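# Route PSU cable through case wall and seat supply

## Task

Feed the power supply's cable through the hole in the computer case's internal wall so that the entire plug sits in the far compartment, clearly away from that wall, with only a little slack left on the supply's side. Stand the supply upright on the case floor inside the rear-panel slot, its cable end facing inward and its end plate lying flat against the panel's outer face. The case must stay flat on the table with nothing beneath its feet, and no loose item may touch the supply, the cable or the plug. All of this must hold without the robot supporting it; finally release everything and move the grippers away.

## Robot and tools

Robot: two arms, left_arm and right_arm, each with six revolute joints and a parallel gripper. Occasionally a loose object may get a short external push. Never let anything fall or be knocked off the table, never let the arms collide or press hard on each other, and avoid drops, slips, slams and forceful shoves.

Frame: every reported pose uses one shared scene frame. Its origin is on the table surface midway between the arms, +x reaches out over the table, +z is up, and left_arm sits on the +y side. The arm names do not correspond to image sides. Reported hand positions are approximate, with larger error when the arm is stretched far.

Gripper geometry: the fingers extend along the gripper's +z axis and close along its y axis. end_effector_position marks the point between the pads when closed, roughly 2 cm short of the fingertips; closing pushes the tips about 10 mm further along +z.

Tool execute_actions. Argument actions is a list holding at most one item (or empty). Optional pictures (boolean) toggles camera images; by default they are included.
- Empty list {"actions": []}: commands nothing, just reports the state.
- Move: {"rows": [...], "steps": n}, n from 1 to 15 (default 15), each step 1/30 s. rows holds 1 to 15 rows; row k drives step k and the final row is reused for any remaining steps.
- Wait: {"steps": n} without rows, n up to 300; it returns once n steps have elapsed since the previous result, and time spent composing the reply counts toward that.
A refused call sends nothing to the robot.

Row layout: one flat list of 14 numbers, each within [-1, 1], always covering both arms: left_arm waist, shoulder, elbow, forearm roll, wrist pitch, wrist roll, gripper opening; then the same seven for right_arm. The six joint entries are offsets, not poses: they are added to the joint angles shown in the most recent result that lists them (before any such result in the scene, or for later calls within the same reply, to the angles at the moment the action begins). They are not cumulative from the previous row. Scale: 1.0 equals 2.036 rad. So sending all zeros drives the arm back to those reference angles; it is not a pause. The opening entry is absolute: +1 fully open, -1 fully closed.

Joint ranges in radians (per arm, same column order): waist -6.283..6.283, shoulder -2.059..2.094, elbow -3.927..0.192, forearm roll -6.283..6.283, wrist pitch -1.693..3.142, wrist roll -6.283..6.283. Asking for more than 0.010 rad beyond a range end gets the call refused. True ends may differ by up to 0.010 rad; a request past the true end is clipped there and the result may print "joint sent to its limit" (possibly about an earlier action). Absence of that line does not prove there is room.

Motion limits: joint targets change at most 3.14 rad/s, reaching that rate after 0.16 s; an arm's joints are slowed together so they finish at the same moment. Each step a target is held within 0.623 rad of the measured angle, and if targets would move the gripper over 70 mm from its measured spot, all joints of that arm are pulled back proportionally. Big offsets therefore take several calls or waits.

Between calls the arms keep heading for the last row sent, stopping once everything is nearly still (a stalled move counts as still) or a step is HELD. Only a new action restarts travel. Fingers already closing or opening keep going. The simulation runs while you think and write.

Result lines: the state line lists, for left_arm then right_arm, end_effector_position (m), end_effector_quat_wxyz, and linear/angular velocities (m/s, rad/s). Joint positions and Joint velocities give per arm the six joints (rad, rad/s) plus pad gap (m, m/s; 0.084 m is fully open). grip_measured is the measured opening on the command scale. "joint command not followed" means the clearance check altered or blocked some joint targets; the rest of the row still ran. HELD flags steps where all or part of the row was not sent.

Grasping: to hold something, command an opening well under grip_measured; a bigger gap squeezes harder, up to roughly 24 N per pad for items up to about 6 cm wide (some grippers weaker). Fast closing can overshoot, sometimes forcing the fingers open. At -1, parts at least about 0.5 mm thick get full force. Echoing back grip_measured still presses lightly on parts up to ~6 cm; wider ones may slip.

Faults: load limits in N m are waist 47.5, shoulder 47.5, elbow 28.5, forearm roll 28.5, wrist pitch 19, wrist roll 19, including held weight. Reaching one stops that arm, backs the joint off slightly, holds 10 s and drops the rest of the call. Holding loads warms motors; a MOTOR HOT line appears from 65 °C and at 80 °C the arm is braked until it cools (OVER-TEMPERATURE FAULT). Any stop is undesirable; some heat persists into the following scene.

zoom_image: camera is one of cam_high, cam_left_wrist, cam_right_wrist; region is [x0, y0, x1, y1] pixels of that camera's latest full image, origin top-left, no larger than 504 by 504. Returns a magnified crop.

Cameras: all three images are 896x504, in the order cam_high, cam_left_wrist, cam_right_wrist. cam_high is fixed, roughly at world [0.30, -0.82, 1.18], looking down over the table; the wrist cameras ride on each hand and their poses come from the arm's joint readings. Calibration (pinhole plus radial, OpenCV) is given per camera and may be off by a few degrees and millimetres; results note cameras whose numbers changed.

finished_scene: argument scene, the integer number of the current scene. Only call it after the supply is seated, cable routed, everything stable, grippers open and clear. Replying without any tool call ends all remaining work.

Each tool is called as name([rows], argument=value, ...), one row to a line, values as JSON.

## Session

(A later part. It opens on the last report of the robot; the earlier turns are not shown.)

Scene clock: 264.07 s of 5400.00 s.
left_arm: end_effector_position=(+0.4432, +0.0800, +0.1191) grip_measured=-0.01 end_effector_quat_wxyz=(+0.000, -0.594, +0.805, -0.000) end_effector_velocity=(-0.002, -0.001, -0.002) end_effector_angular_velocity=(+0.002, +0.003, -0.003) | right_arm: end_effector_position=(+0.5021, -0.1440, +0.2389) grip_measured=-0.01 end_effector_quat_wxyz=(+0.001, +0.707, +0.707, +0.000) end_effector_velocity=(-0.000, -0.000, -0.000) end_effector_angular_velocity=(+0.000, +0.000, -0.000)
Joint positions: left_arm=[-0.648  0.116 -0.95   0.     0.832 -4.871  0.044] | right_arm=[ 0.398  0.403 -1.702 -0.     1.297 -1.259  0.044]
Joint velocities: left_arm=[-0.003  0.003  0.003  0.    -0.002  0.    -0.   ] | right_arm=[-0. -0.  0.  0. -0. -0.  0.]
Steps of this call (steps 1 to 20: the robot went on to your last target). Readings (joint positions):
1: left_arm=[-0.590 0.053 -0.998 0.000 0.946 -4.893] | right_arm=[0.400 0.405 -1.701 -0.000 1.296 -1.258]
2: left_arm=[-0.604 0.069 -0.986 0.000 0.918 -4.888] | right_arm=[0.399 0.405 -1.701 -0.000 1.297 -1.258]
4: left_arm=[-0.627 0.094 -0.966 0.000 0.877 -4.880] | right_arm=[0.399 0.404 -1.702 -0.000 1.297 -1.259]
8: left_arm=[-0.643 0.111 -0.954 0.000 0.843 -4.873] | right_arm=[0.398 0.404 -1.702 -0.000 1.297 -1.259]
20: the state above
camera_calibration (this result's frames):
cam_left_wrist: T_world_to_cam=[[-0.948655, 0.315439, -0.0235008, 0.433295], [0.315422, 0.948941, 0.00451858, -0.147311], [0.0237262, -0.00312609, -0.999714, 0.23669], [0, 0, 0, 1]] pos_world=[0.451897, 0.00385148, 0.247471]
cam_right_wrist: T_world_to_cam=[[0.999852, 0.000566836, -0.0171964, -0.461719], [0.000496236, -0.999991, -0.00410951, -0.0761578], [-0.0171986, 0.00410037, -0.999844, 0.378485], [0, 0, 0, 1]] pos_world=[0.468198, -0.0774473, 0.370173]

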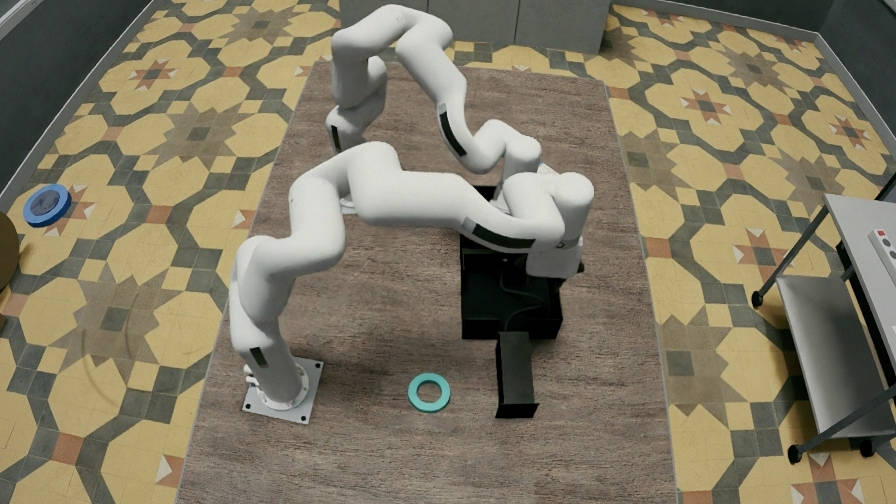

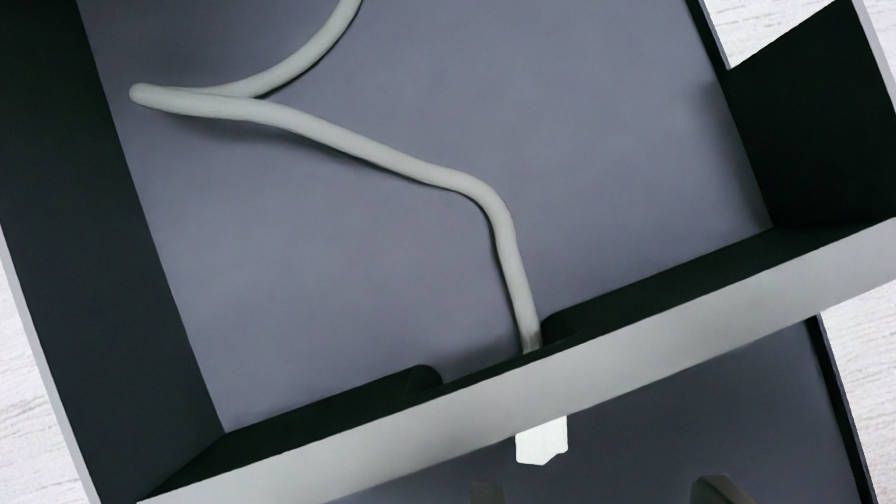

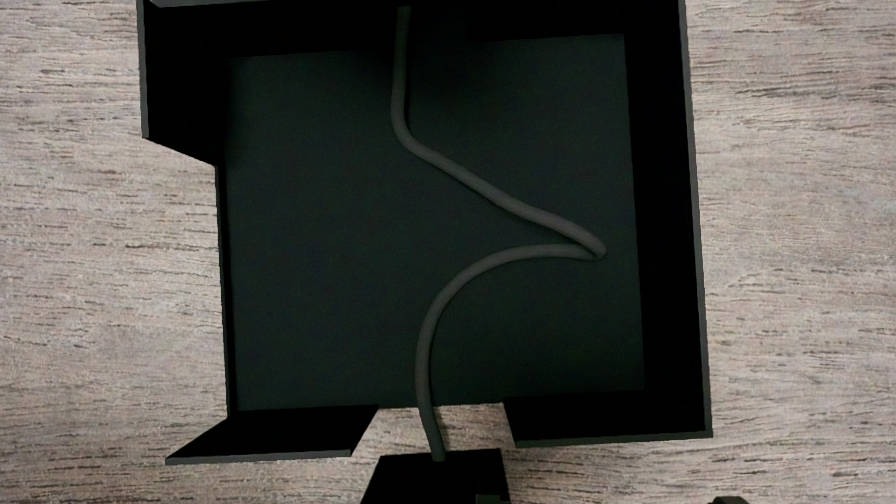

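execute_actions([
  {"rows": [[-0.0041,0.0115,-0.0147,0,0.0033,-0.181,-0.15,0,0,0,0,0,0,0]], "steps": 15},
], pictures=false)

execute_actions([
  {"steps": 6},
], pictures=false)

execute_actions([
  {"rows": [[0,0.0814,0.025,0,-0.1064,0,-0.15,0,0,0,0,0,0,0]], "steps": 15},
], pictures=false)

execute_actions([
  {"steps": 12},
])

Scene clock: 275.47 s of 5400.00 s.
left_arm: end_effector_position=(+0.4480, +0.0733, +0.1190) grip_measured=-0.16 end_effector_quat_wxyz=(+0.000, -0.725, +0.689, -0.000) end_effector_velocity=(+0.001, -0.002, +0.000) end_effector_angular_velocity=(-0.000, -0.000, +0.103) | right_arm: end_effector_position=(+0.5021, -0.1440, +0.2389) grip_measured=-0.01 end_effector_quat_wxyz=(+0.001, +0.707, +0.707, +0.000) end_effector_velocity=(-0.000, +0.000, -0.000) end_effector_angular_velocity=(-0.000, -0.000, +0.001)
Joint positions: left_arm=[-0.656  0.139 -0.979  0.     0.839 -5.229  0.037] | right_arm=[ 0.398  0.403 -1.702 -0.     1.297 -1.259  0.044]
Joint velocities: left_arm=[-0.002  0.005 -0.008  0.     0.002 -0.105 -0.   ] | right_arm=[ 0.     0.     0.    -0.    -0.    -0.001  0.   ]
Steps of this call (steps 1 to 15: the robot went on to your last target; steps 16 to 90: nothing new was sent; then 7.90 s passed at rest; steps 91 to 105: all 15 steps of this action). Readings (joint positions):
91: left_arm=[-0.648 0.117 -0.950 0.000 0.832 -4.872] | right_arm=[0.398 0.403 -1.702 -0.000 1.297 -1.259]
92: left_arm=[-0.648 0.117 -0.950 0.000 0.832 -4.877] | right_arm=[0.398 0.403 -1.702 -0.000 1.297 -1.259]
94: left_arm=[-0.649 0.120 -0.953 0.000 0.833 -4.920] | right_arm=[0.398 0.403 -1.702 -0.000 1.297 -1.259]
98: left_arm=[-0.653 0.132 -0.970 0.000 0.837 -5.119] | right_arm=[0.398 0.403 -1.702 -0.000 1.297 -1.259]
105: the state above

Scene clock: 275.67 s of 5400.00 s.
left_arm: end_effector_position=(+0.4481, +0.0731, +0.1190) grip_measured=-0.16 end_effector_quat_wxyz=(+0.000, -0.728, +0.686, -0.000) end_effector_velocity=(+0.000, -0.000, +0.000) end_effector_angular_velocity=(-0.000, -0.000, +0.014) | right_arm: end_effector_position=(+0.5021, -0.1440, +0.2389) grip_measured=-0.01 end_effector_quat_wxyz=(+0.001, +0.707, +0.707, +0.000) end_effector_velocity=(-0.000, -0.000, -0.000) end_effector_angular_velocity=(-0.000, +0.001, -0.000)
Joint positions: left_arm=[-0.656  0.14  -0.98   0.     0.839 -5.238  0.037] | right_arm=[ 0.398  0.403 -1.702 -0.     1.297 -1.259  0.044]
Joint velocities: left_arm=[-0.001  0.001 -0.001 -0.     0.    -0.014  0.   ] | right_arm=[-0.    -0.     0.001 -0.    -0.     0.     0.   ]
Steps of this call (steps 1 to 6: the robot went on to your last target). Readings (joint positions):
1: left_arm=[-0.656 0.139 -0.979 0.000 0.839 -5.232] | right_arm=[0.398 0.403 -1.702 -0.000 1.297 -1.259]
2: left_arm=[-0.656 0.139 -0.979 0.000 0.839 -5.235] | right_arm=[0.398 0.403 -1.702 -0.000 1.297 -1.259]
4: left_arm=[-0.656 0.139 -0.980 0.000 0.839 -5.237] | right_arm=[0.398 0.403 -1.702 -0.000 1.297 -1.259]
6: the state above

Scene clock: 276.17 s of 5400.00 s.
left_arm: end_effector_position=(+0.4490, +0.0726, +0.0405) grip_measured=-0.16 end_effector_quat_wxyz=(+0.000, -0.728, +0.686, -0.001) end_effector_velocity=(+0.003, -0.001, -0.010) end_effector_angular_velocity=(-0.007, -0.015, -0.000) | right_arm: end_effector_position=(+0.5021, -0.1440, +0.2389) grip_measured=-0.01 end_effector_quat_wxyz=(+0.001, +0.707, +0.707, +0.000) end_effector_velocity=(-0.000, -0.000, -0.001) end_effector_angular_velocity=(-0.001, +0.001, +0.000)
Joint positions: left_arm=[-0.656  0.301 -0.931  0.     0.627 -5.238  0.037] | right_arm=[ 0.398  0.403 -1.702 -0.     1.297 -1.259  0.044]
Joint velocities: left_arm=[ 0.001  0.024  0.007  0.    -0.048  0.001 -0.   ] | right_arm=[ 0.     0.     0.001 -0.001 -0.     0.     0.   ]
Steps of this call (steps 1 to 15: all 15 steps of this action). Readings (joint positions):
1: left_arm=[-0.656 0.140 -0.980 0.000 0.839 -5.239] | right_arm=[0.398 0.403 -1.702 -0.000 1.297 -1.259]
2: left_arm=[-0.656 0.142 -0.979 0.000 0.834 -5.239] | right_arm=[0.398 0.403 -1.702 -0.000 1.297 -1.259]
4: left_arm=[-0.656 0.169 -0.974 0.000 0.792 -5.239] | right_arm=[0.398 0.403 -1.702 -0.000 1.297 -1.259]
8: left_arm=[-0.656 0.269 -0.937 0.000 0.677 -5.239] | right_arm=[0.398 0.403 -1.702 -0.000 1.297 -1.259]
15: the state above

Scene clock: 276.57 s of 5400.00 s.
left_arm: end_effector_position=(+0.4483, +0.0730, +0.0382) grip_measured=-0.16 end_effector_quat_wxyz=(+0.000, -0.728, +0.686, -0.001) end_effector_velocity=(-0.001, +0.000, -0.001) end_effector_angular_velocity=(+0.001, +0.001, -0.000) | right_arm: end_effector_position=(+0.5021, -0.1440, +0.2389) grip_measured=-0.01 end_effector_quat_wxyz=(+0.001, +0.707, +0.707, +0.000) end_effector_velocity=(+0.000, -0.000, +0.001) end_effector_angular_velocity=(-0.000, -0.002, +0.000)
Joint positions: left_arm=[-0.656  0.305 -0.929  0.     0.623 -5.238  0.037] | right_arm=[ 0.398  0.403 -1.702 -0.     1.297 -1.259  0.044]
Joint velocities: left_arm=[-0.     0.002  0.001  0.    -0.001 -0.    -0.   ] | right_arm=[-0.    -0.001 -0.    -0.001 -0.001 -0.     0.   ]
Steps of this call (steps 1 to 12: the robot went on to your last target). Readings (joint positions):
1: left_arm=[-0.656 0.302 -0.931 0.000 0.626 -5.238] | right_arm=[0.398 0.403 -1.702 -0.000 1.297 -1.259]
2: left_arm=[-0.656 0.303 -0.930 0.000 0.625 -5.238] | right_arm=[0.398 0.403 -1.702 -0.000 1.297 -1.259]
4: left_arm=[-0.656 0.304 -0.930 0.000 0.624 -5.238] | right_arm=[0.398 0.403 -1.702 -0.000 1.297 -1.259]
8: left_arm=[-0.656 0.305 -0.929 0.000 0.623 -5.238] | right_arm=[0.398 0.403 -1.702 -0.000 1.297 -1.259]
12: the state above
camera_calibration (this result's frames):
cam_left_wrist: T_world_to_cam=[[-0.999014, -0.037644, -0.0235472, 0.486801], [-0.0377481, 0.999279, 0.00399288, 0.0127048], [0.0233799, 0.0048778, -0.999715, 0.155255], [0, 0, 0, 1]] pos_world=[0.48317, 0.00487218, 0.166622]
cam_right_wrist: T_world_to_cam=[[0.999852, 0.000566798, -0.0171963, -0.461719], [0.000496197, -0.999991, -0.0041096, -0.0761578], [-0.0171984, 0.00410046, -0.999844, 0.378485], [0, 0, 0, 1]] pos_world=[0.468198, -0.0774474, 0.370173]

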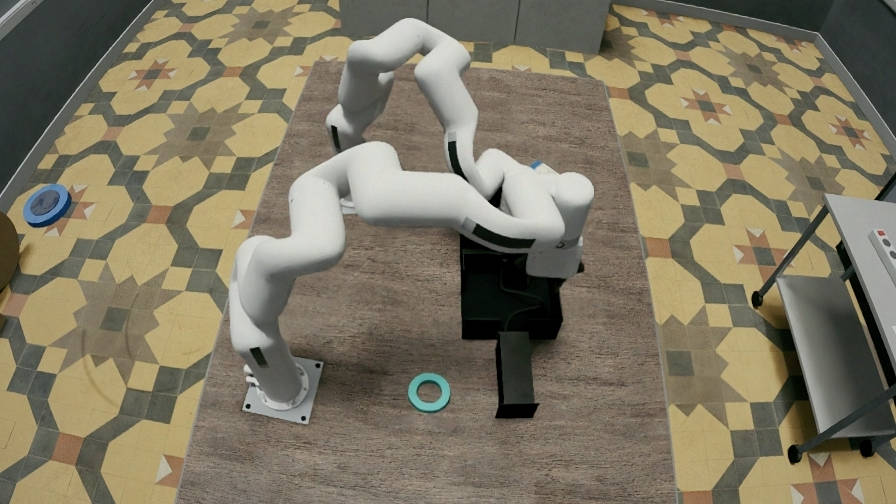

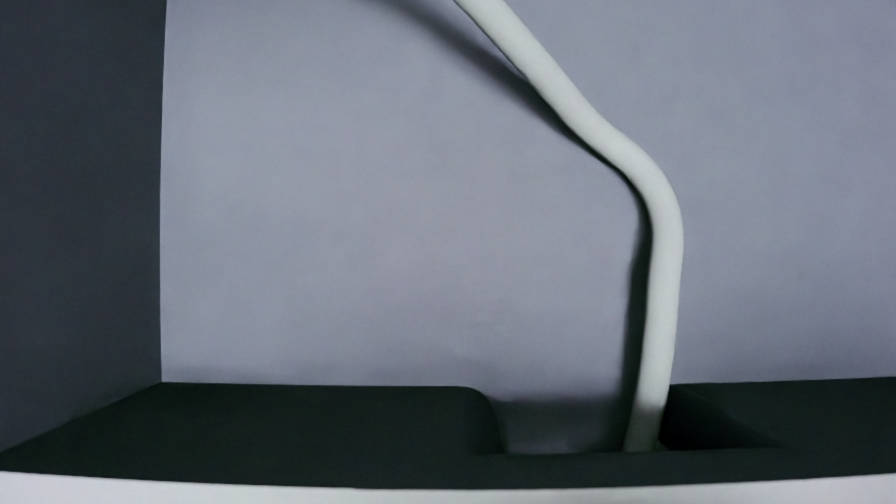

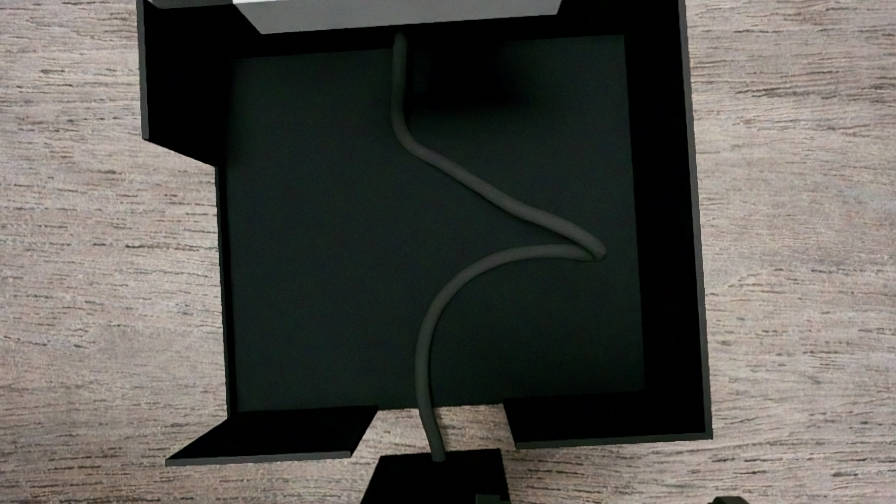

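execute_actions([
  {"rows": [[0,0,0,0,0,0,-1,0,0,0,0,0,0,0]], "steps": 15},
], pictures=false)

Scene clock: 278.50 s of 5400.00 s.
left_arm: end_effector_position=(+0.4483, +0.0730, +0.0382) grip_measured=-0.61 end_effector_quat_wxyz=(+0.000, -0.728, +0.686, -0.001) end_effector_velocity=(-0.000, +0.000, -0.000) end_effector_angular_velocity=(+0.000, +0.001, +0.000) | right_arm: end_effector_position=(+0.5021, -0.1440, +0.2389) grip_measured=-0.01 end_effector_quat_wxyz=(+0.001, +0.707, +0.707, +0.000) end_effector_velocity=(+0.000, -0.000, +0.000) end_effector_angular_velocity=(-0.000, -0.001, -0.000)
Joint positions: left_arm=[-0.656  0.305 -0.929  0.     0.623 -5.238  0.017] | right_arm=[ 0.398  0.403 -1.702 -0.     1.297 -1.259  0.044]
Joint velocities: left_arm=[-0.    -0.     0.     0.     0.001 -0.    -0.   ] | right_arm=[ 0.     0.    -0.001 -0.001 -0.     0.001 -0.   ]
Steps of this call (steps 1 to 15: the robot went on to your last target; steps 16 to 43: nothing new was sent; steps 44 to 58: all 15 steps of this action). Readings (joint positions):
44: left_arm=[-0.656 0.305 -0.929 0.000 0.623 -5.238] | right_arm=[0.398 0.403 -1.702 -0.000 1.297 -1.259]
45: left_arm=[-0.656 0.305 -0.929 0.000 0.623 -5.238] | right_arm=[0.398 0.403 -1.702 -0.000 1.297 -1.259]
47: left_arm=[-0.656 0.305 -0.929 0.000 0.623 -5.238] | right_arm=[0.398 0.403 -1.702 -0.000 1.297 -1.259]
51: left_arm=[-0.656 0.305 -0.929 0.000 0.623 -5.238] | right_arm=[0.398 0.403 -1.702 -0.000 1.297 -1.259]
58: the state above

execute_actions([
  {"rows": [[0.0952,-0.0615,0.0779,0,-0.016,0.0947,-1,0,0,0,0,0,0,0]], "steps": 15},
], pictures=false)

execute_actions([
  {"steps": 15},
])

Scene clock: 283.80 s of 5400.00 s.
left_arm: end_effector_position=(+0.4425, +0.1675, +0.0445) grip_measured=-0.61 end_effector_quat_wxyz=(+0.000, -0.728, +0.686, -0.000) end_effector_velocity=(-0.004, +0.019, +0.001) end_effector_angular_velocity=(-0.000, -0.002, -0.012) | right_arm: end_effector_position=(+0.5021, -0.1440, +0.2389) grip_measured=-0.01 end_effector_quat_wxyz=(+0.001, +0.707, +0.707, +0.000) end_effector_velocity=(-0.000, -0.000, -0.001) end_effector_angular_velocity=(-0.000, +0.001, +0.000)
Joint positions: left_arm=[-0.467  0.183 -0.774  0.     0.591 -5.051  0.017] | right_arm=[ 0.398  0.403 -1.702 -0.     1.297 -1.259  0.044]
Joint velocities: left_arm=[ 0.039 -0.028  0.035  0.    -0.01   0.05  -0.   ] | right_arm=[-0.    -0.     0.002  0.    -0.    -0.    -0.   ]
Steps of this call (steps 1 to 15: the robot went on to your last target; steps 16 to 90: nothing new was sent; then 1.80 s passed at rest; steps 91 to 105: all 15 steps of this action). Readings (joint positions):
91: left_arm=[-0.656 0.305 -0.929 0.000 0.623 -5.238] | right_arm=[0.398 0.403 -1.702 -0.000 1.297 -1.259]
92: left_arm=[-0.653 0.303 -0.926 0.000 0.622 -5.234] | right_arm=[0.398 0.403 -1.702 -0.000 1.297 -1.259]
94: left_arm=[-0.619 0.280 -0.896 0.000 0.615 -5.196] | right_arm=[0.398 0.403 -1.702 -0.000 1.297 -1.259]
98: left_arm=[-0.514 0.214 -0.815 0.000 0.599 -5.100] | right_arm=[0.398 0.403 -1.702 -0.000 1.297 -1.259]
105: the state above

Scene clock: 284.30 s of 5400.00 s.
left_arm: end_effector_position=(+0.4420, +0.1699, +0.0445) grip_measured=-0.61 end_effector_quat_wxyz=(+0.000, -0.728, +0.686, -0.000) end_effector_velocity=(-0.000, +0.000, +0.000) end_effector_angular_velocity=(-0.000, -0.000, +0.001) | right_arm: end_effector_position=(+0.5021, -0.1440, +0.2389) grip_measured=-0.01 end_effector_quat_wxyz=(+0.001, +0.707, +0.707, +0.000) end_effector_velocity=(-0.000, +0.000, +0.000) end_effector_angular_velocity=(+0.001, -0.000, +0.000)
Joint positions: left_arm=[-0.462  0.18  -0.77   0.     0.59  -5.046  0.017] | right_arm=[ 0.398  0.403 -1.702 -0.     1.297 -1.259  0.044]
Joint velocities: left_arm=[ 0.    -0.001  0.     0.     0.    -0.001 -0.   ] | right_arm=[-0. -0. -0.  0.  0. -0. -0.]
Steps of this call (steps 1 to 15: the robot went on to your last target). Readings (joint positions):
1: left_arm=[-0.466 0.182 -0.773 0.000 0.591 -5.049] | right_arm=[0.398 0.403 -1.702 -0.000 1.297 -1.259]
2: left_arm=[-0.465 0.182 -0.773 0.000 0.590 -5.048] | right_arm=[0.398 0.403 -1.702 -0.000 1.297 -1.259]
4: left_arm=[-0.464 0.181 -0.772 0.000 0.590 -5.047] | right_arm=[0.398 0.403 -1.702 -0.000 1.297 -1.259]
8: left_arm=[-0.463 0.180 -0.771 0.000 0.590 -5.046] | right_arm=[0.398 0.403 -1.702 -0.000 1.297 -1.259]
15: the state above
All arms were judged still, so your last target was given up. Only a new action makes them travel on or press farther. Fingers that are still opening or closing keep moving.
camera_calibration (this result's frames):
cam_left_wrist: T_world_to_cam=[[-0.998998, -0.0385059, -0.0228155, 0.484397], [-0.0386177, 0.999244, 0.0044808, -0.0839423], [0.0226257, 0.00535739, -0.99973, 0.161492], [0, 0, 0, 1]] pos_world=[0.477016, 0.101666, 0.172877]
cam_right_wrist: T_world_to_cam=[[0.999852, 0.000566953, -0.0171964, -0.461719], [0.000496352, -0.999991, -0.00410955, -0.0761579], [-0.0171986, 0.0041004, -0.999844, 0.378485], [0, 0, 0, 1]] pos_world=[0.468198, -0.0774475, 0.370173]

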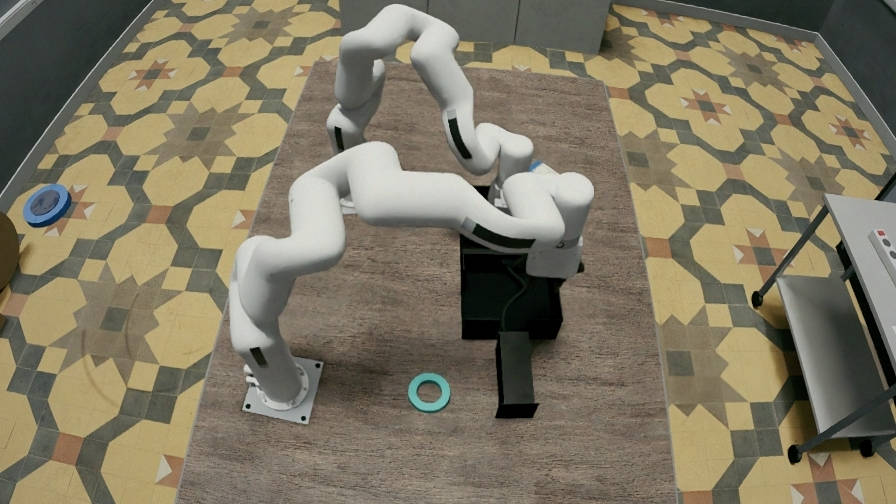

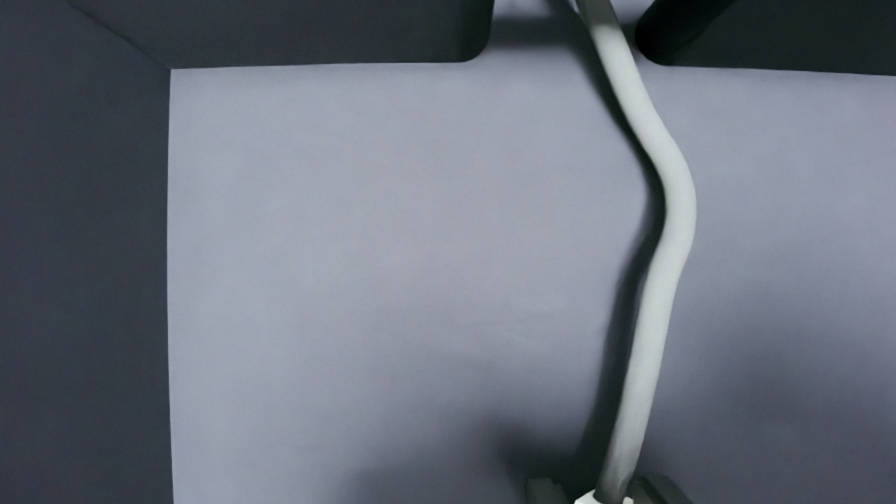

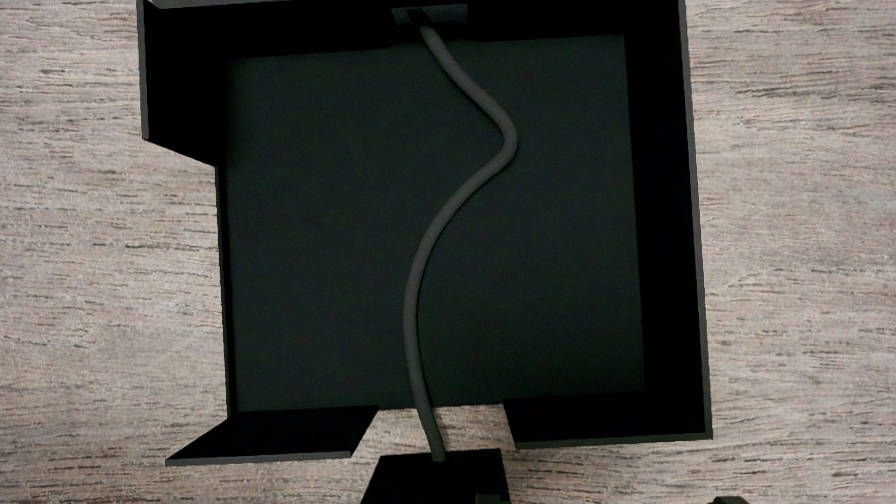

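execute_actions([
  {"rows": [[0,0,0,0,0,0,-1,-0.1027,-0.0776,0.2248,0,-0.1462,-0.1311,1]], "steps": 15},
], pictures=false)

execute_actions([
  {"steps": 20},
])

Scene clock: 301.40 s of 5400.00 s.
left_arm: end_effector_position=(+0.4420, +0.1699, +0.0445) grip_measured=-0.61 end_effector_quat_wxyz=(+0.000, -0.728, +0.686, -0.000) end_effector_velocity=(+0.000, -0.001, +0.000) end_effector_angular_velocity=(-0.000, -0.001, +0.001) | right_arm: end_effector_position=(+0.4721, -0.2598, +0.1651) grip_measured=+1.00 end_effector_quat_wxyz=(-0.001, +0.689, +0.725, -0.002) end_effector_velocity=(-0.071, -0.130, -0.095) end_effector_angular_velocity=(-0.002, +0.027, +0.058)
Joint positions: left_arm=[-0.462  0.18  -0.77   0.     0.59  -5.046  0.017] | right_arm=[ 0.208  0.262 -1.288 -0.001  1.031 -1.498  0.084]
Joint velocities: left_arm=[-0.001 -0.    -0.001  0.     0.    -0.002 -0.   ] | right_arm=[-0.227 -0.16   0.501  0.    -0.314 -0.284 -0.   ]
Steps of this call (steps 1 to 90: nothing new was sent; then 13.60 s passed at rest; steps 91 to 105: all 15 steps of this action). Readings (joint positions):
91: left_arm=[-0.462 0.180 -0.770 0.000 0.590 -5.046] | right_arm=[0.398 0.403 -1.702 -0.000 1.297 -1.259]
92: left_arm=[-0.462 0.180 -0.770 0.000 0.590 -5.046] | right_arm=[0.397 0.402 -1.698 -0.000 1.294 -1.262]
94: left_arm=[-0.462 0.180 -0.770 0.000 0.590 -5.046] | right_arm=[0.381 0.387 -1.660 -0.000 1.266 -1.286]
98: left_arm=[-0.462 0.180 -0.770 0.000 0.590 -5.046] | right_arm=[0.310 0.338 -1.510 -0.001 1.173 -1.371]
105: the state above

Scene clock: 302.07 s of 5400.00 s.
left_arm: end_effector_position=(+0.4420, +0.1699, +0.0445) grip_measured=-0.61 end_effector_quat_wxyz=(+0.000, -0.728, +0.686, -0.000) end_effector_velocity=(-0.000, +0.000, -0.000) end_effector_angular_velocity=(+0.000, +0.000, +0.001) | right_arm: end_effector_position=(+0.4667, -0.2702, +0.1583) grip_measured=+1.00 end_effector_quat_wxyz=(-0.000, +0.686, +0.728, -0.000) end_effector_velocity=(-0.000, -0.001, -0.001) end_effector_angular_velocity=(+0.000, +0.001, +0.000)
Joint positions: left_arm=[-0.462  0.18  -0.77   0.     0.59  -5.046  0.017] | right_arm=[ 0.189  0.245 -1.245 -0.     1.    -1.526  0.084]
Joint velocities: left_arm=[ 0.  0. -0. -0.  0. -0.  0.] | right_arm=[-0.001  0.001  0.001  0.    -0.    -0.001  0.   ]
Steps of this call (steps 1 to 20: the robot went on to your last target). Readings (joint positions):
1: left_arm=[-0.462 0.180 -0.770 0.000 0.590 -5.046] | right_arm=[0.202 0.257 -1.275 -0.001 1.022 -1.507]
2: left_arm=[-0.462 0.180 -0.770 0.000 0.590 -5.046] | right_arm=[0.198 0.254 -1.266 -0.001 1.015 -1.512]
4: left_arm=[-0.462 0.180 -0.770 0.000 0.590 -5.046] | right_arm=[0.194 0.249 -1.256 -0.000 1.007 -1.519]
8: left_arm=[-0.462 0.180 -0.770 0.000 0.590 -5.046] | right_arm=[0.191 0.246 -1.249 -0.000 1.002 -1.524]
20: the state above
camera_calibration (this result's frames):
cam_left_wrist: T_world_to_cam=[[-0.998998, -0.0385057, -0.0228157, 0.484397], [-0.0386176, 0.999244, 0.00448076, -0.0839424], [0.0226259, 0.00535736, -0.99973, 0.161492], [0, 0, 0, 1]] pos_world=[0.477016, 0.101666, 0.172877]
cam_right_wrist: T_world_to_cam=[[0.998099, 0.0585849, -0.0191507, -0.410814], [0.0585242, -0.998279, -0.00371514, -0.229411], [-0.0193354, 0.00258729, -0.99981, 0.298458], [0, 0, 0, 1]] pos_world=[0.42923, -0.205721, 0.289681]

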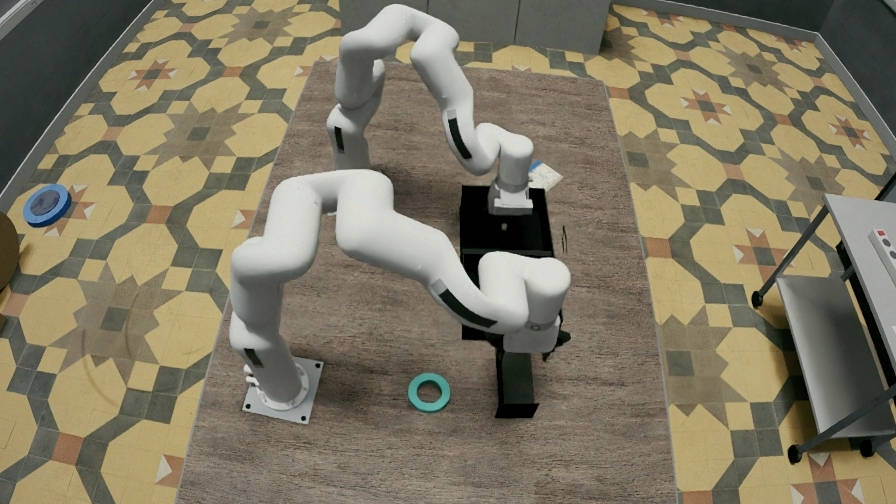

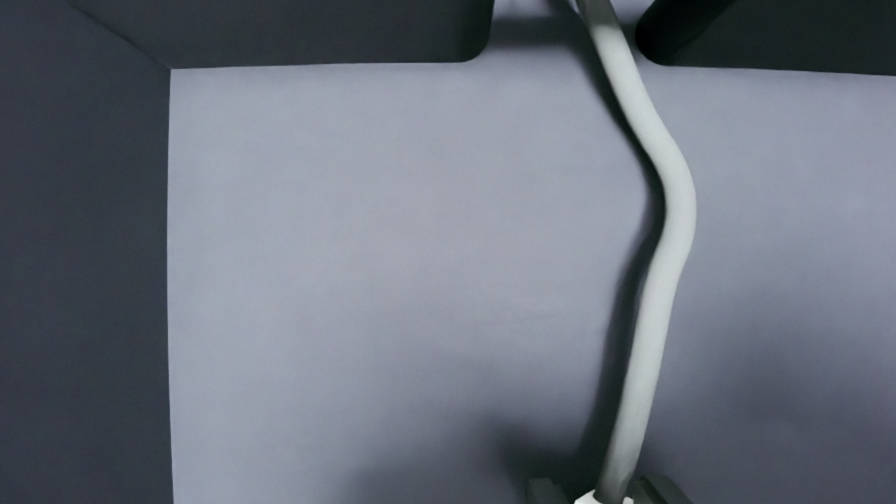

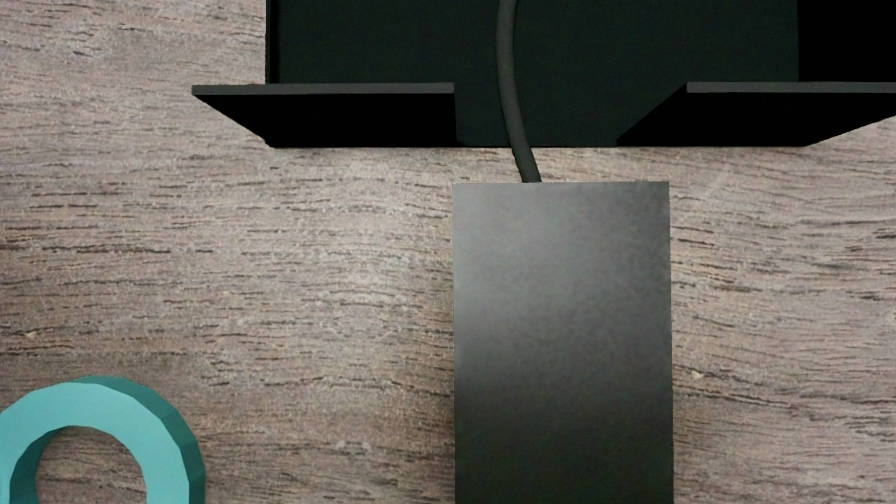

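execute_actions([
  {"rows": [[0,0,0,0,0,0,-1,0,0.0704,0.0433,0,-0.1137,0,1]], "steps": 15},
], pictures=false)

execute_actions([
  {"steps": 12},
], pictures=false)

execute_actions([
  {"rows": [[0,0,0,0,0,0,-1,0,0,0,0,0,0,-0.3]], "steps": 15},
], pictures=false)

Scene clock: 313.87 s of 5400.00 s.
left_arm: end_effector_position=(+0.4420, +0.1699, +0.0445) grip_measured=-0.61 end_effector_quat_wxyz=(+0.000, -0.728, +0.686, -0.000) end_effector_velocity=(+0.000, -0.000, +0.000) end_effector_angular_velocity=(-0.000, -0.001, -0.001) | right_arm: end_effector_position=(+0.4676, -0.2701, +0.0690) grip_measured=+1.00 end_effector_quat_wxyz=(+0.001, +0.686, +0.728, +0.000) end_effector_velocity=(+0.010, +0.001, -0.008) end_effector_angular_velocity=(+0.004, -0.040, +0.001)
Joint positions: left_arm=[-0.462  0.18  -0.77   0.     0.59  -5.046  0.017] | right_arm=[ 0.189  0.385 -1.16  -0.     0.774 -1.526  0.084]
Joint velocities: left_arm=[-0.001  0.    -0.001  0.    -0.     0.001  0.   ] | right_arm=[ 0.     0.02   0.006 -0.    -0.066 -0.001 -0.   ]
Steps of this call (steps 1 to 15: the robot went on to your last target; steps 16 to 90: nothing new was sent; then 8.30 s passed at rest; steps 91 to 105: all 15 steps of this action). Readings (joint positions):
91: left_arm=[-0.462 0.180 -0.770 0.000 0.590 -5.046] | right_arm=[0.189 0.246 -1.244 -0.000 0.999 -1.526]
92: left_arm=[-0.462 0.180 -0.770 0.000 0.590 -5.046] | right_arm=[0.189 0.247 -1.244 -0.000 0.995 -1.526]
94: left_arm=[-0.462 0.180 -0.770 0.000 0.590 -5.046] | right_arm=[0.189 0.268 -1.234 -0.001 0.954 -1.526]
98: left_arm=[-0.462 0.180 -0.770 0.000 0.590 -5.046] | right_arm=[0.189 0.350 -1.178 -0.000 0.838 -1.526]
105: the state above

Scene clock: 314.27 s of 5400.00 s.
left_arm: end_effector_position=(+0.4420, +0.1699, +0.0445) grip_measured=-0.61 end_effector_quat_wxyz=(+0.000, -0.728, +0.686, -0.000) end_effector_velocity=(-0.000, -0.000, -0.000) end_effector_angular_velocity=(+0.000, +0.001, -0.000) | right_arm: end_effector_position=(+0.4668, -0.2702, +0.0661) grip_measured=+1.00 end_effector_quat_wxyz=(+0.000, +0.686, +0.728, -0.000) end_effector_velocity=(+0.000, +0.000, -0.000) end_effector_angular_velocity=(+0.000, -0.001, -0.000)
Joint positions: left_arm=[-0.462  0.18  -0.77   0.     0.59  -5.046  0.017] | right_arm=[ 0.189  0.388 -1.157 -0.     0.768 -1.526  0.084]
Joint velocities: left_arm=[-0. -0.  0.  0.  0.  0. -0.] | right_arm=[-0.     0.002 -0.001 -0.    -0.001  0.    -0.   ]
Steps of this call (steps 1 to 12: the robot went on to your last target). Readings (joint positions):
1: left_arm=[-0.462 0.180 -0.770 0.000 0.590 -5.046] | right_arm=[0.189 0.385 -1.160 -0.000 0.772 -1.526]
2: left_arm=[-0.462 0.180 -0.770 0.000 0.590 -5.046] | right_arm=[0.189 0.386 -1.159 -0.000 0.771 -1.526]
4: left_arm=[-0.462 0.180 -0.770 0.000 0.590 -5.046] | right_arm=[0.189 0.387 -1.158 -0.000 0.770 -1.526]
8: left_arm=[-0.462 0.180 -0.770 0.000 0.590 -5.046] | right_arm=[0.189 0.388 -1.157 -0.000 0.769 -1.526]
12: the state above

Scene clock: 314.77 s of 5400.00 s.
left_arm: end_effector_position=(+0.4420, +0.1699, +0.0445) grip_measured=-0.61 end_effector_quat_wxyz=(+0.000, -0.728, +0.686, -0.000) end_effector_velocity=(+0.000, -0.000, +0.000) end_effector_angular_velocity=(-0.000, -0.001, -0.001) | right_arm: end_effector_position=(+0.4668, -0.2701, +0.0661) grip_measured=+0.50 end_effector_quat_wxyz=(+0.000, +0.686, +0.728, -0.000) end_effector_velocity=(+0.000, -0.000, -0.000) end_effector_angular_velocity=(+0.000, -0.000, +0.002)
Joint positions: left_arm=[-0.462  0.18  -0.77   0.     0.59  -5.046  0.017] | right_arm=[ 0.189  0.388 -1.157 -0.     0.768 -1.526  0.065]
Joint velocities: left_arm=[ 0.    -0.     0.     0.    -0.     0.001 -0.   ] | right_arm=[-0.     0.    -0.001 -0.    -0.    -0.002 -0.   ]
Steps of this call (steps 1 to 15: all 15 steps of this action). Readings (joint positions):
1: left_arm=[-0.462 0.180 -0.770 0.000 0.590 -5.046] | right_arm=[0.189 0.388 -1.157 -0.000 0.768 -1.526]
2: left_arm=[-0.462 0.180 -0.770 0.000 0.590 -5.046] | right_arm=[0.189 0.388 -1.157 -0.000 0.768 -1.526]
4: left_arm=[-0.462 0.180 -0.770 0.000 0.590 -5.046] | right_arm=[0.189 0.388 -1.157 -0.000 0.769 -1.526]
8: left_arm=[-0.462 0.180 -0.770 0.000 0.590 -5.046] | right_arm=[0.189 0.388 -1.157 -0.000 0.768 -1.526]
15: the state above

execute_actions([
  {"rows": [[0,0,0,0,0,0,-1,0.0137,-0.0171,-0.0153,0,0.0329,0.0137,-0.3]], "steps": 15},
], pictures=false)

execute_actions([
  {"steps": 12},
])

Scene clock: 320.03 s of 5400.00 s.
left_arm: end_effector_position=(+0.4420, +0.1699, +0.0445) grip_measured=-0.61 end_effector_quat_wxyz=(+0.000, -0.728, +0.686, -0.000) end_effector_velocity=(-0.001, -0.000, -0.000) end_effector_angular_velocity=(+0.000, +0.001, -0.000) | right_arm: end_effector_position=(+0.4672, -0.2556, +0.0895) grip_measured=+0.50 end_effector_quat_wxyz=(-0.001, +0.686, +0.728, -0.002) end_effector_velocity=(+0.003, +0.003, +0.006) end_effector_angular_velocity=(+0.002, -0.009, -0.001)
Joint positions: left_arm=[-0.462  0.18  -0.77   0.     0.59  -5.046  0.017] | right_arm=[ 0.217  0.355 -1.186 -0.     0.835 -1.498  0.065]
Joint velocities: left_arm=[-0.    -0.     0.001 -0.     0.    -0.    -0.   ] | right_arm=[ 0.004 -0.005 -0.01   0.001  0.007  0.004  0.   ]
Steps of this call (steps 1 to 15: the robot went on to your last target; steps 16 to 90: nothing new was sent; then 1.77 s passed at rest; steps 91 to 105: all 15 steps of this action). Readings (joint positions):
91: left_arm=[-0.462 0.180 -0.770 0.000 0.590 -5.046] | right_arm=[0.189 0.388 -1.157 -0.000 0.769 -1.526]
92: left_arm=[-0.462 0.180 -0.770 0.000 0.590 -5.046] | right_arm=[0.190 0.387 -1.158 -0.001 0.772 -1.524]
94: left_arm=[-0.462 0.180 -0.770 0.000 0.590 -5.046] | right_arm=[0.199 0.379 -1.163 -0.001 0.799 -1.514]
98: left_arm=[-0.462 0.180 -0.770 0.000 0.590 -5.046] | right_arm=[0.214 0.358 -1.185 -0.000 0.825 -1.502]
105: the state above

Scene clock: 320.43 s of 5400.00 s.
left_arm: end_effector_position=(+0.4420, +0.1699, +0.0445) grip_measured=-0.61 end_effector_quat_wxyz=(+0.000, -0.728, +0.686, -0.000) end_effector_velocity=(-0.000, +0.000, -0.000) end_effector_angular_velocity=(+0.000, +0.000, +0.000) | right_arm: end_effector_position=(+0.4682, -0.2552, +0.0910) grip_measured=+0.50 end_effector_quat_wxyz=(-0.000, +0.686, +0.728, -0.001) end_effector_velocity=(+0.001, +0.000, +0.001) end_effector_angular_velocity=(+0.001, -0.002, -0.001)
Joint positions: left_arm=[-0.462  0.18  -0.77   0.     0.59  -5.046  0.017] | right_arm=[ 0.217  0.354 -1.188 -0.     0.835 -1.498  0.065]
Joint velocities: left_arm=[-0.  0.  0. -0.  0. -0. -0.] | right_arm=[ 0.    -0.001 -0.002  0.     0.     0.001 -0.   ]
Steps of this call (steps 1 to 12: the robot went on to your last target). Readings (joint positions):
1: left_arm=[-0.462 0.180 -0.770 0.000 0.590 -5.046] | right_arm=[0.217 0.355 -1.186 -0.000 0.835 -1.498]
2: left_arm=[-0.462 0.180 -0.770 0.000 0.590 -5.046] | right_arm=[0.217 0.355 -1.187 -0.000 0.835 -1.498]
4: left_arm=[-0.462 0.180 -0.770 0.000 0.590 -5.046] | right_arm=[0.217 0.354 -1.187 -0.000 0.835 -1.498]
8: left_arm=[-0.462 0.180 -0.770 0.000 0.590 -5.046] | right_arm=[0.217 0.354 -1.188 -0.000 0.835 -1.498]
12: the state above
camera_calibration (this result's frames):
cam_left_wrist: T_world_to_cam=[[-0.998998, -0.0385066, -0.0228147, 0.484397], [-0.0386184, 0.999244, 0.00448115, -0.0839426], [0.0226249, 0.00535773, -0.99973, 0.161492], [0, 0, 0, 1]] pos_world=[0.477016, 0.101666, 0.172876]
cam_right_wrist: T_world_to_cam=[[0.998074, 0.0586842, -0.0200891, -0.414317], [0.0586215, -0.998273, -0.00369544, -0.214761], [-0.0202713, 0.00251067, -0.999791, 0.23155], [0, 0, 0, 1]] pos_world=[0.430803, -0.190658, 0.222384]

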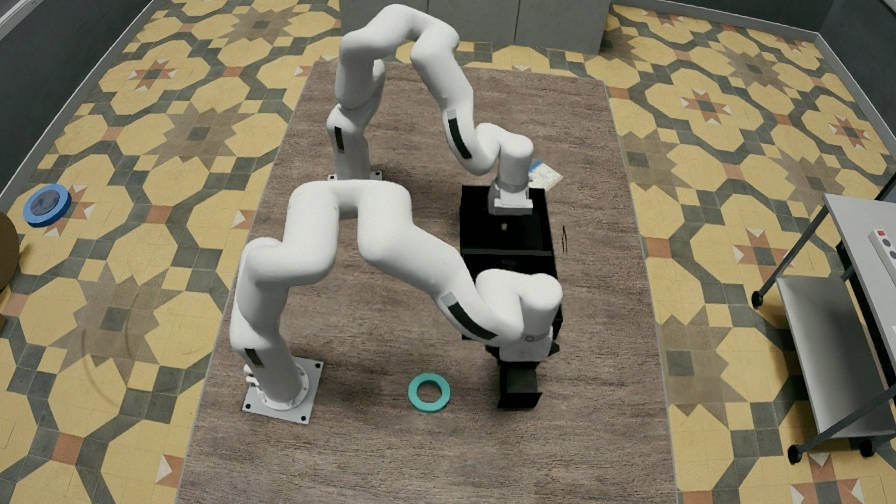

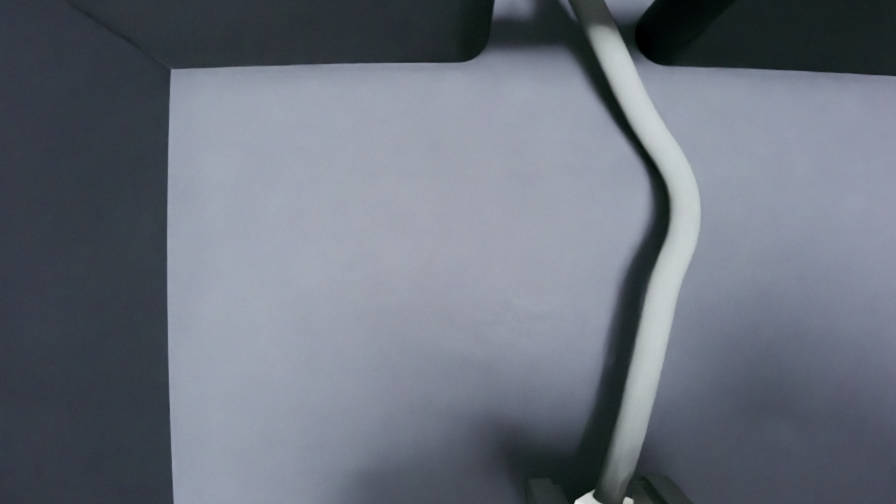

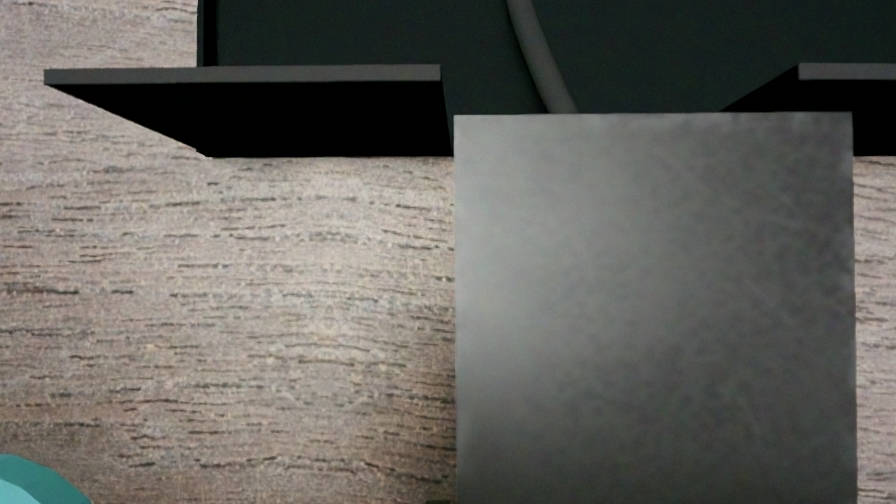

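execute_actions([
  {"rows": [[0,0,0,0,0,0,-1,0,-0.0023,0.0027,0,-0.0008,0,-0.3]], "steps": 12},
], pictures=false)

execute_actions([
  {"rows": [[0,0,0,0,0,0,-1,0.0278,0.004,-0.0066,0,0.0021,0.0278,-0.3]], "steps": 15},
], pictures=false)

execute_actions([
  {"steps": 12},
])

Scene clock: 331.07 s of 5400.00 s.
left_arm: end_effector_position=(+0.4420, +0.1699, +0.0445) grip_measured=-0.61 end_effector_quat_wxyz=(+0.000, -0.728, +0.686, -0.000) end_effector_velocity=(+0.000, -0.000, +0.000) end_effector_angular_velocity=(-0.000, -0.001, +0.002) | right_arm: end_effector_position=(+0.4671, -0.2553, +0.0915) grip_measured=+0.50 end_effector_quat_wxyz=(-0.000, +0.686, +0.728, -0.000) end_effector_velocity=(-0.000, -0.000, -0.000) end_effector_angular_velocity=(-0.000, -0.000, -0.000)
Joint positions: left_arm=[-0.462  0.18  -0.77   0.     0.59  -5.046  0.017] | right_arm=[ 0.217  0.349 -1.182 -0.     0.834 -1.498  0.065]
Joint velocities: left_arm=[ 0.    -0.    -0.001 -0.     0.    -0.002 -0.   ] | right_arm=[-0.    -0.001  0.002 -0.    -0.001  0.     0.   ]
Steps of this call (steps 1 to 15: the robot went on to your last target; steps 16 to 90: nothing new was sent; then 7.23 s passed at rest; steps 91 to 102: all 12 steps of this action). Readings (joint positions):
91: left_arm=[-0.462 0.180 -0.770 0.000 0.590 -5.046] | right_arm=[0.217 0.354 -1.188 -0.000 0.835 -1.498]
92: left_arm=[-0.462 0.180 -0.770 0.000 0.590 -5.046] | right_arm=[0.217 0.353 -1.187 -0.000 0.835 -1.498]
94: left_arm=[-0.462 0.180 -0.770 0.000 0.590 -5.046] | right_arm=[0.217 0.351 -1.185 -0.000 0.835 -1.498]
98: left_arm=[-0.462 0.180 -0.770 0.000 0.590 -5.046] | right_arm=[0.217 0.350 -1.183 -0.000 0.834 -1.498]
102: the state above

Scene clock: 331.57 s of 5400.00 s.
left_arm: end_effector_position=(+0.4420, +0.1699, +0.0445) grip_measured=-0.61 end_effector_quat_wxyz=(+0.000, -0.728, +0.686, -0.000) end_effector_velocity=(-0.000, +0.000, -0.000) end_effector_angular_velocity=(+0.000, +0.001, -0.000) | right_arm: end_effector_position=(+0.4655, -0.2258, +0.0919) grip_measured=+0.50 end_effector_quat_wxyz=(+0.000, +0.686, +0.728, -0.000) end_effector_velocity=(+0.000, +0.004, +0.001) end_effector_angular_velocity=(+0.000, -0.001, -0.001)
Joint positions: left_arm=[-0.462  0.18  -0.77   0.     0.59  -5.046  0.017] | right_arm=[ 0.273  0.357 -1.196 -0.001  0.838 -1.442  0.065]
Joint velocities: left_arm=[ 0.    -0.     0.001  0.    -0.     0.    -0.   ] | right_arm=[ 0.007  0.001 -0.003  0.     0.     0.007  0.   ]
Steps of this call (steps 1 to 15: all 15 steps of this action). Readings (joint positions):
1: left_arm=[-0.462 0.180 -0.770 0.000 0.590 -5.046] | right_arm=[0.217 0.349 -1.182 -0.000 0.834 -1.498]
2: left_arm=[-0.462 0.180 -0.770 0.000 0.590 -5.046] | right_arm=[0.220 0.350 -1.183 -0.001 0.834 -1.493]
4: left_arm=[-0.462 0.180 -0.770 0.000 0.590 -5.046] | right_arm=[0.240 0.353 -1.188 -0.001 0.836 -1.472]
8: left_arm=[-0.462 0.180 -0.770 0.000 0.590 -5.046] | right_arm=[0.269 0.356 -1.194 -0.000 0.837 -1.449]
15: the state above

Scene clock: 331.97 s of 5400.00 s.
left_arm: end_effector_position=(+0.4420, +0.1699, +0.0445) grip_measured=-0.61 end_effector_quat_wxyz=(+0.000, -0.728, +0.686, -0.000) end_effector_velocity=(+0.000, -0.000, +0.000) end_effector_angular_velocity=(-0.000, -0.000, +0.001) | right_arm: end_effector_position=(+0.4655, -0.2252, +0.0920) grip_measured=+0.50 end_effector_quat_wxyz=(+0.000, +0.686, +0.728, +0.000) end_effector_velocity=(+0.001, +0.001, +0.001) end_effector_angular_velocity=(+0.001, -0.002, +0.000)
Joint positions: left_arm=[-0.462  0.18  -0.77   0.     0.59  -5.046  0.017] | right_arm=[ 0.274  0.357 -1.196 -0.     0.838 -1.441  0.065]
Joint velocities: left_arm=[ 0.    -0.    -0.001  0.     0.001 -0.001 -0.   ] | right_arm=[ 0.001 -0.    -0.002  0.    -0.    -0.    -0.   ]
Steps of this call (steps 1 to 12: the robot went on to your last target). Readings (joint positions):
1: left_arm=[-0.462 0.180 -0.770 0.000 0.590 -5.046] | right_arm=[0.273 0.357 -1.196 -0.000 0.838 -1.442]
2: left_arm=[-0.462 0.180 -0.770 0.000 0.590 -5.046] | right_arm=[0.273 0.357 -1.196 -0.000 0.838 -1.442]
4: left_arm=[-0.462 0.180 -0.770 0.000 0.590 -5.046] | right_arm=[0.273 0.357 -1.196 -0.000 0.838 -1.441]
8: left_arm=[-0.462 0.180 -0.770 0.000 0.590 -5.046] | right_arm=[0.274 0.357 -1.196 -0.000 0.838 -1.441]
12: the state above
camera_calibration (this result's frames):
cam_left_wrist: T_world_to_cam=[[-0.998998, -0.0385075, -0.0228132, 0.484397], [-0.0386194, 0.999244, 0.00448177, -0.0839428], [0.0226233, 0.00535831, -0.99973, 0.161493], [0, 0, 0, 1]] pos_world=[0.477016, 0.101667, 0.172876]
cam_right_wrist: T_world_to_cam=[[0.998114, 0.0586201, -0.0182511, -0.413581], [0.0585593, -0.998277, -0.00384568, -0.184645], [-0.018445, 0.00276965, -0.999826, 0.231618], [0, 0, 0, 1]] pos_world=[0.427885, -0.160724, 0.223319]

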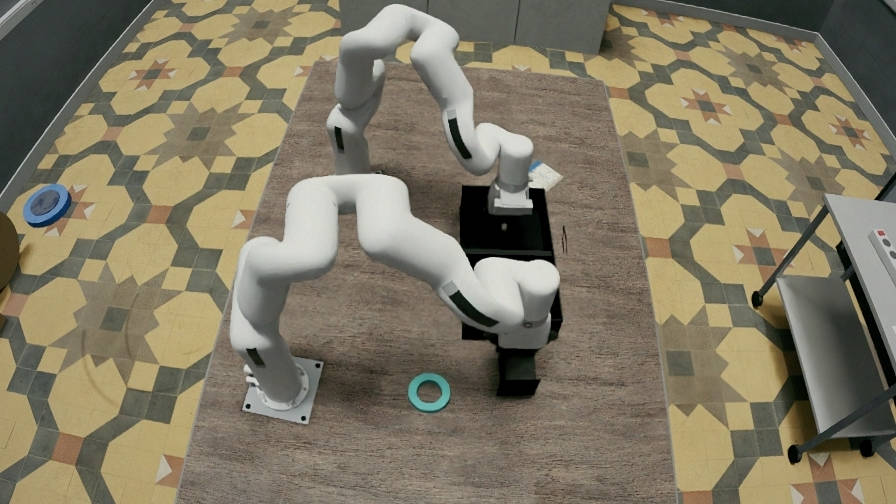

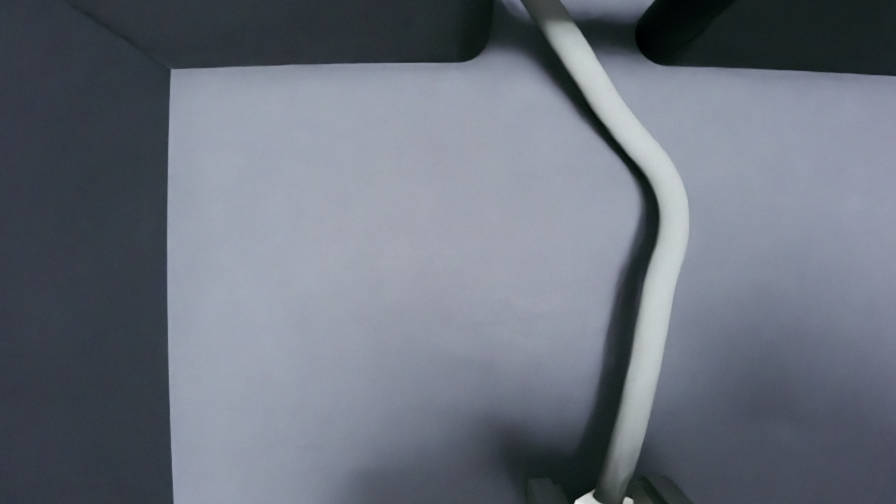

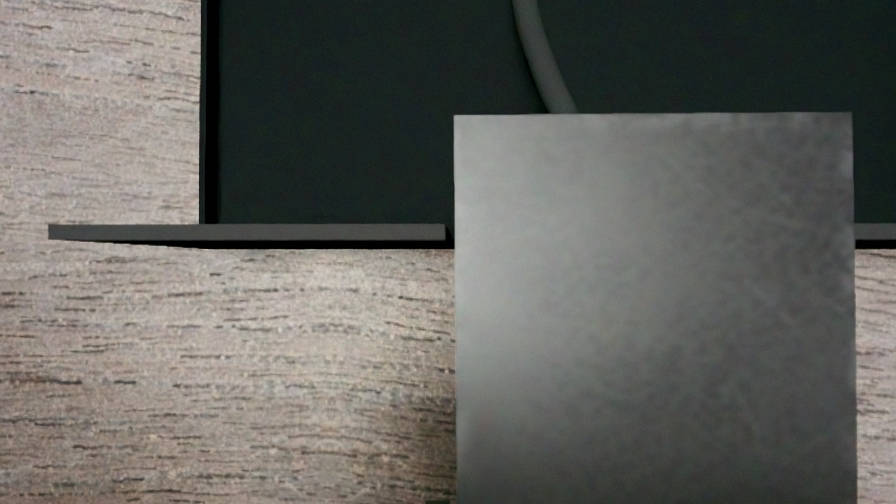

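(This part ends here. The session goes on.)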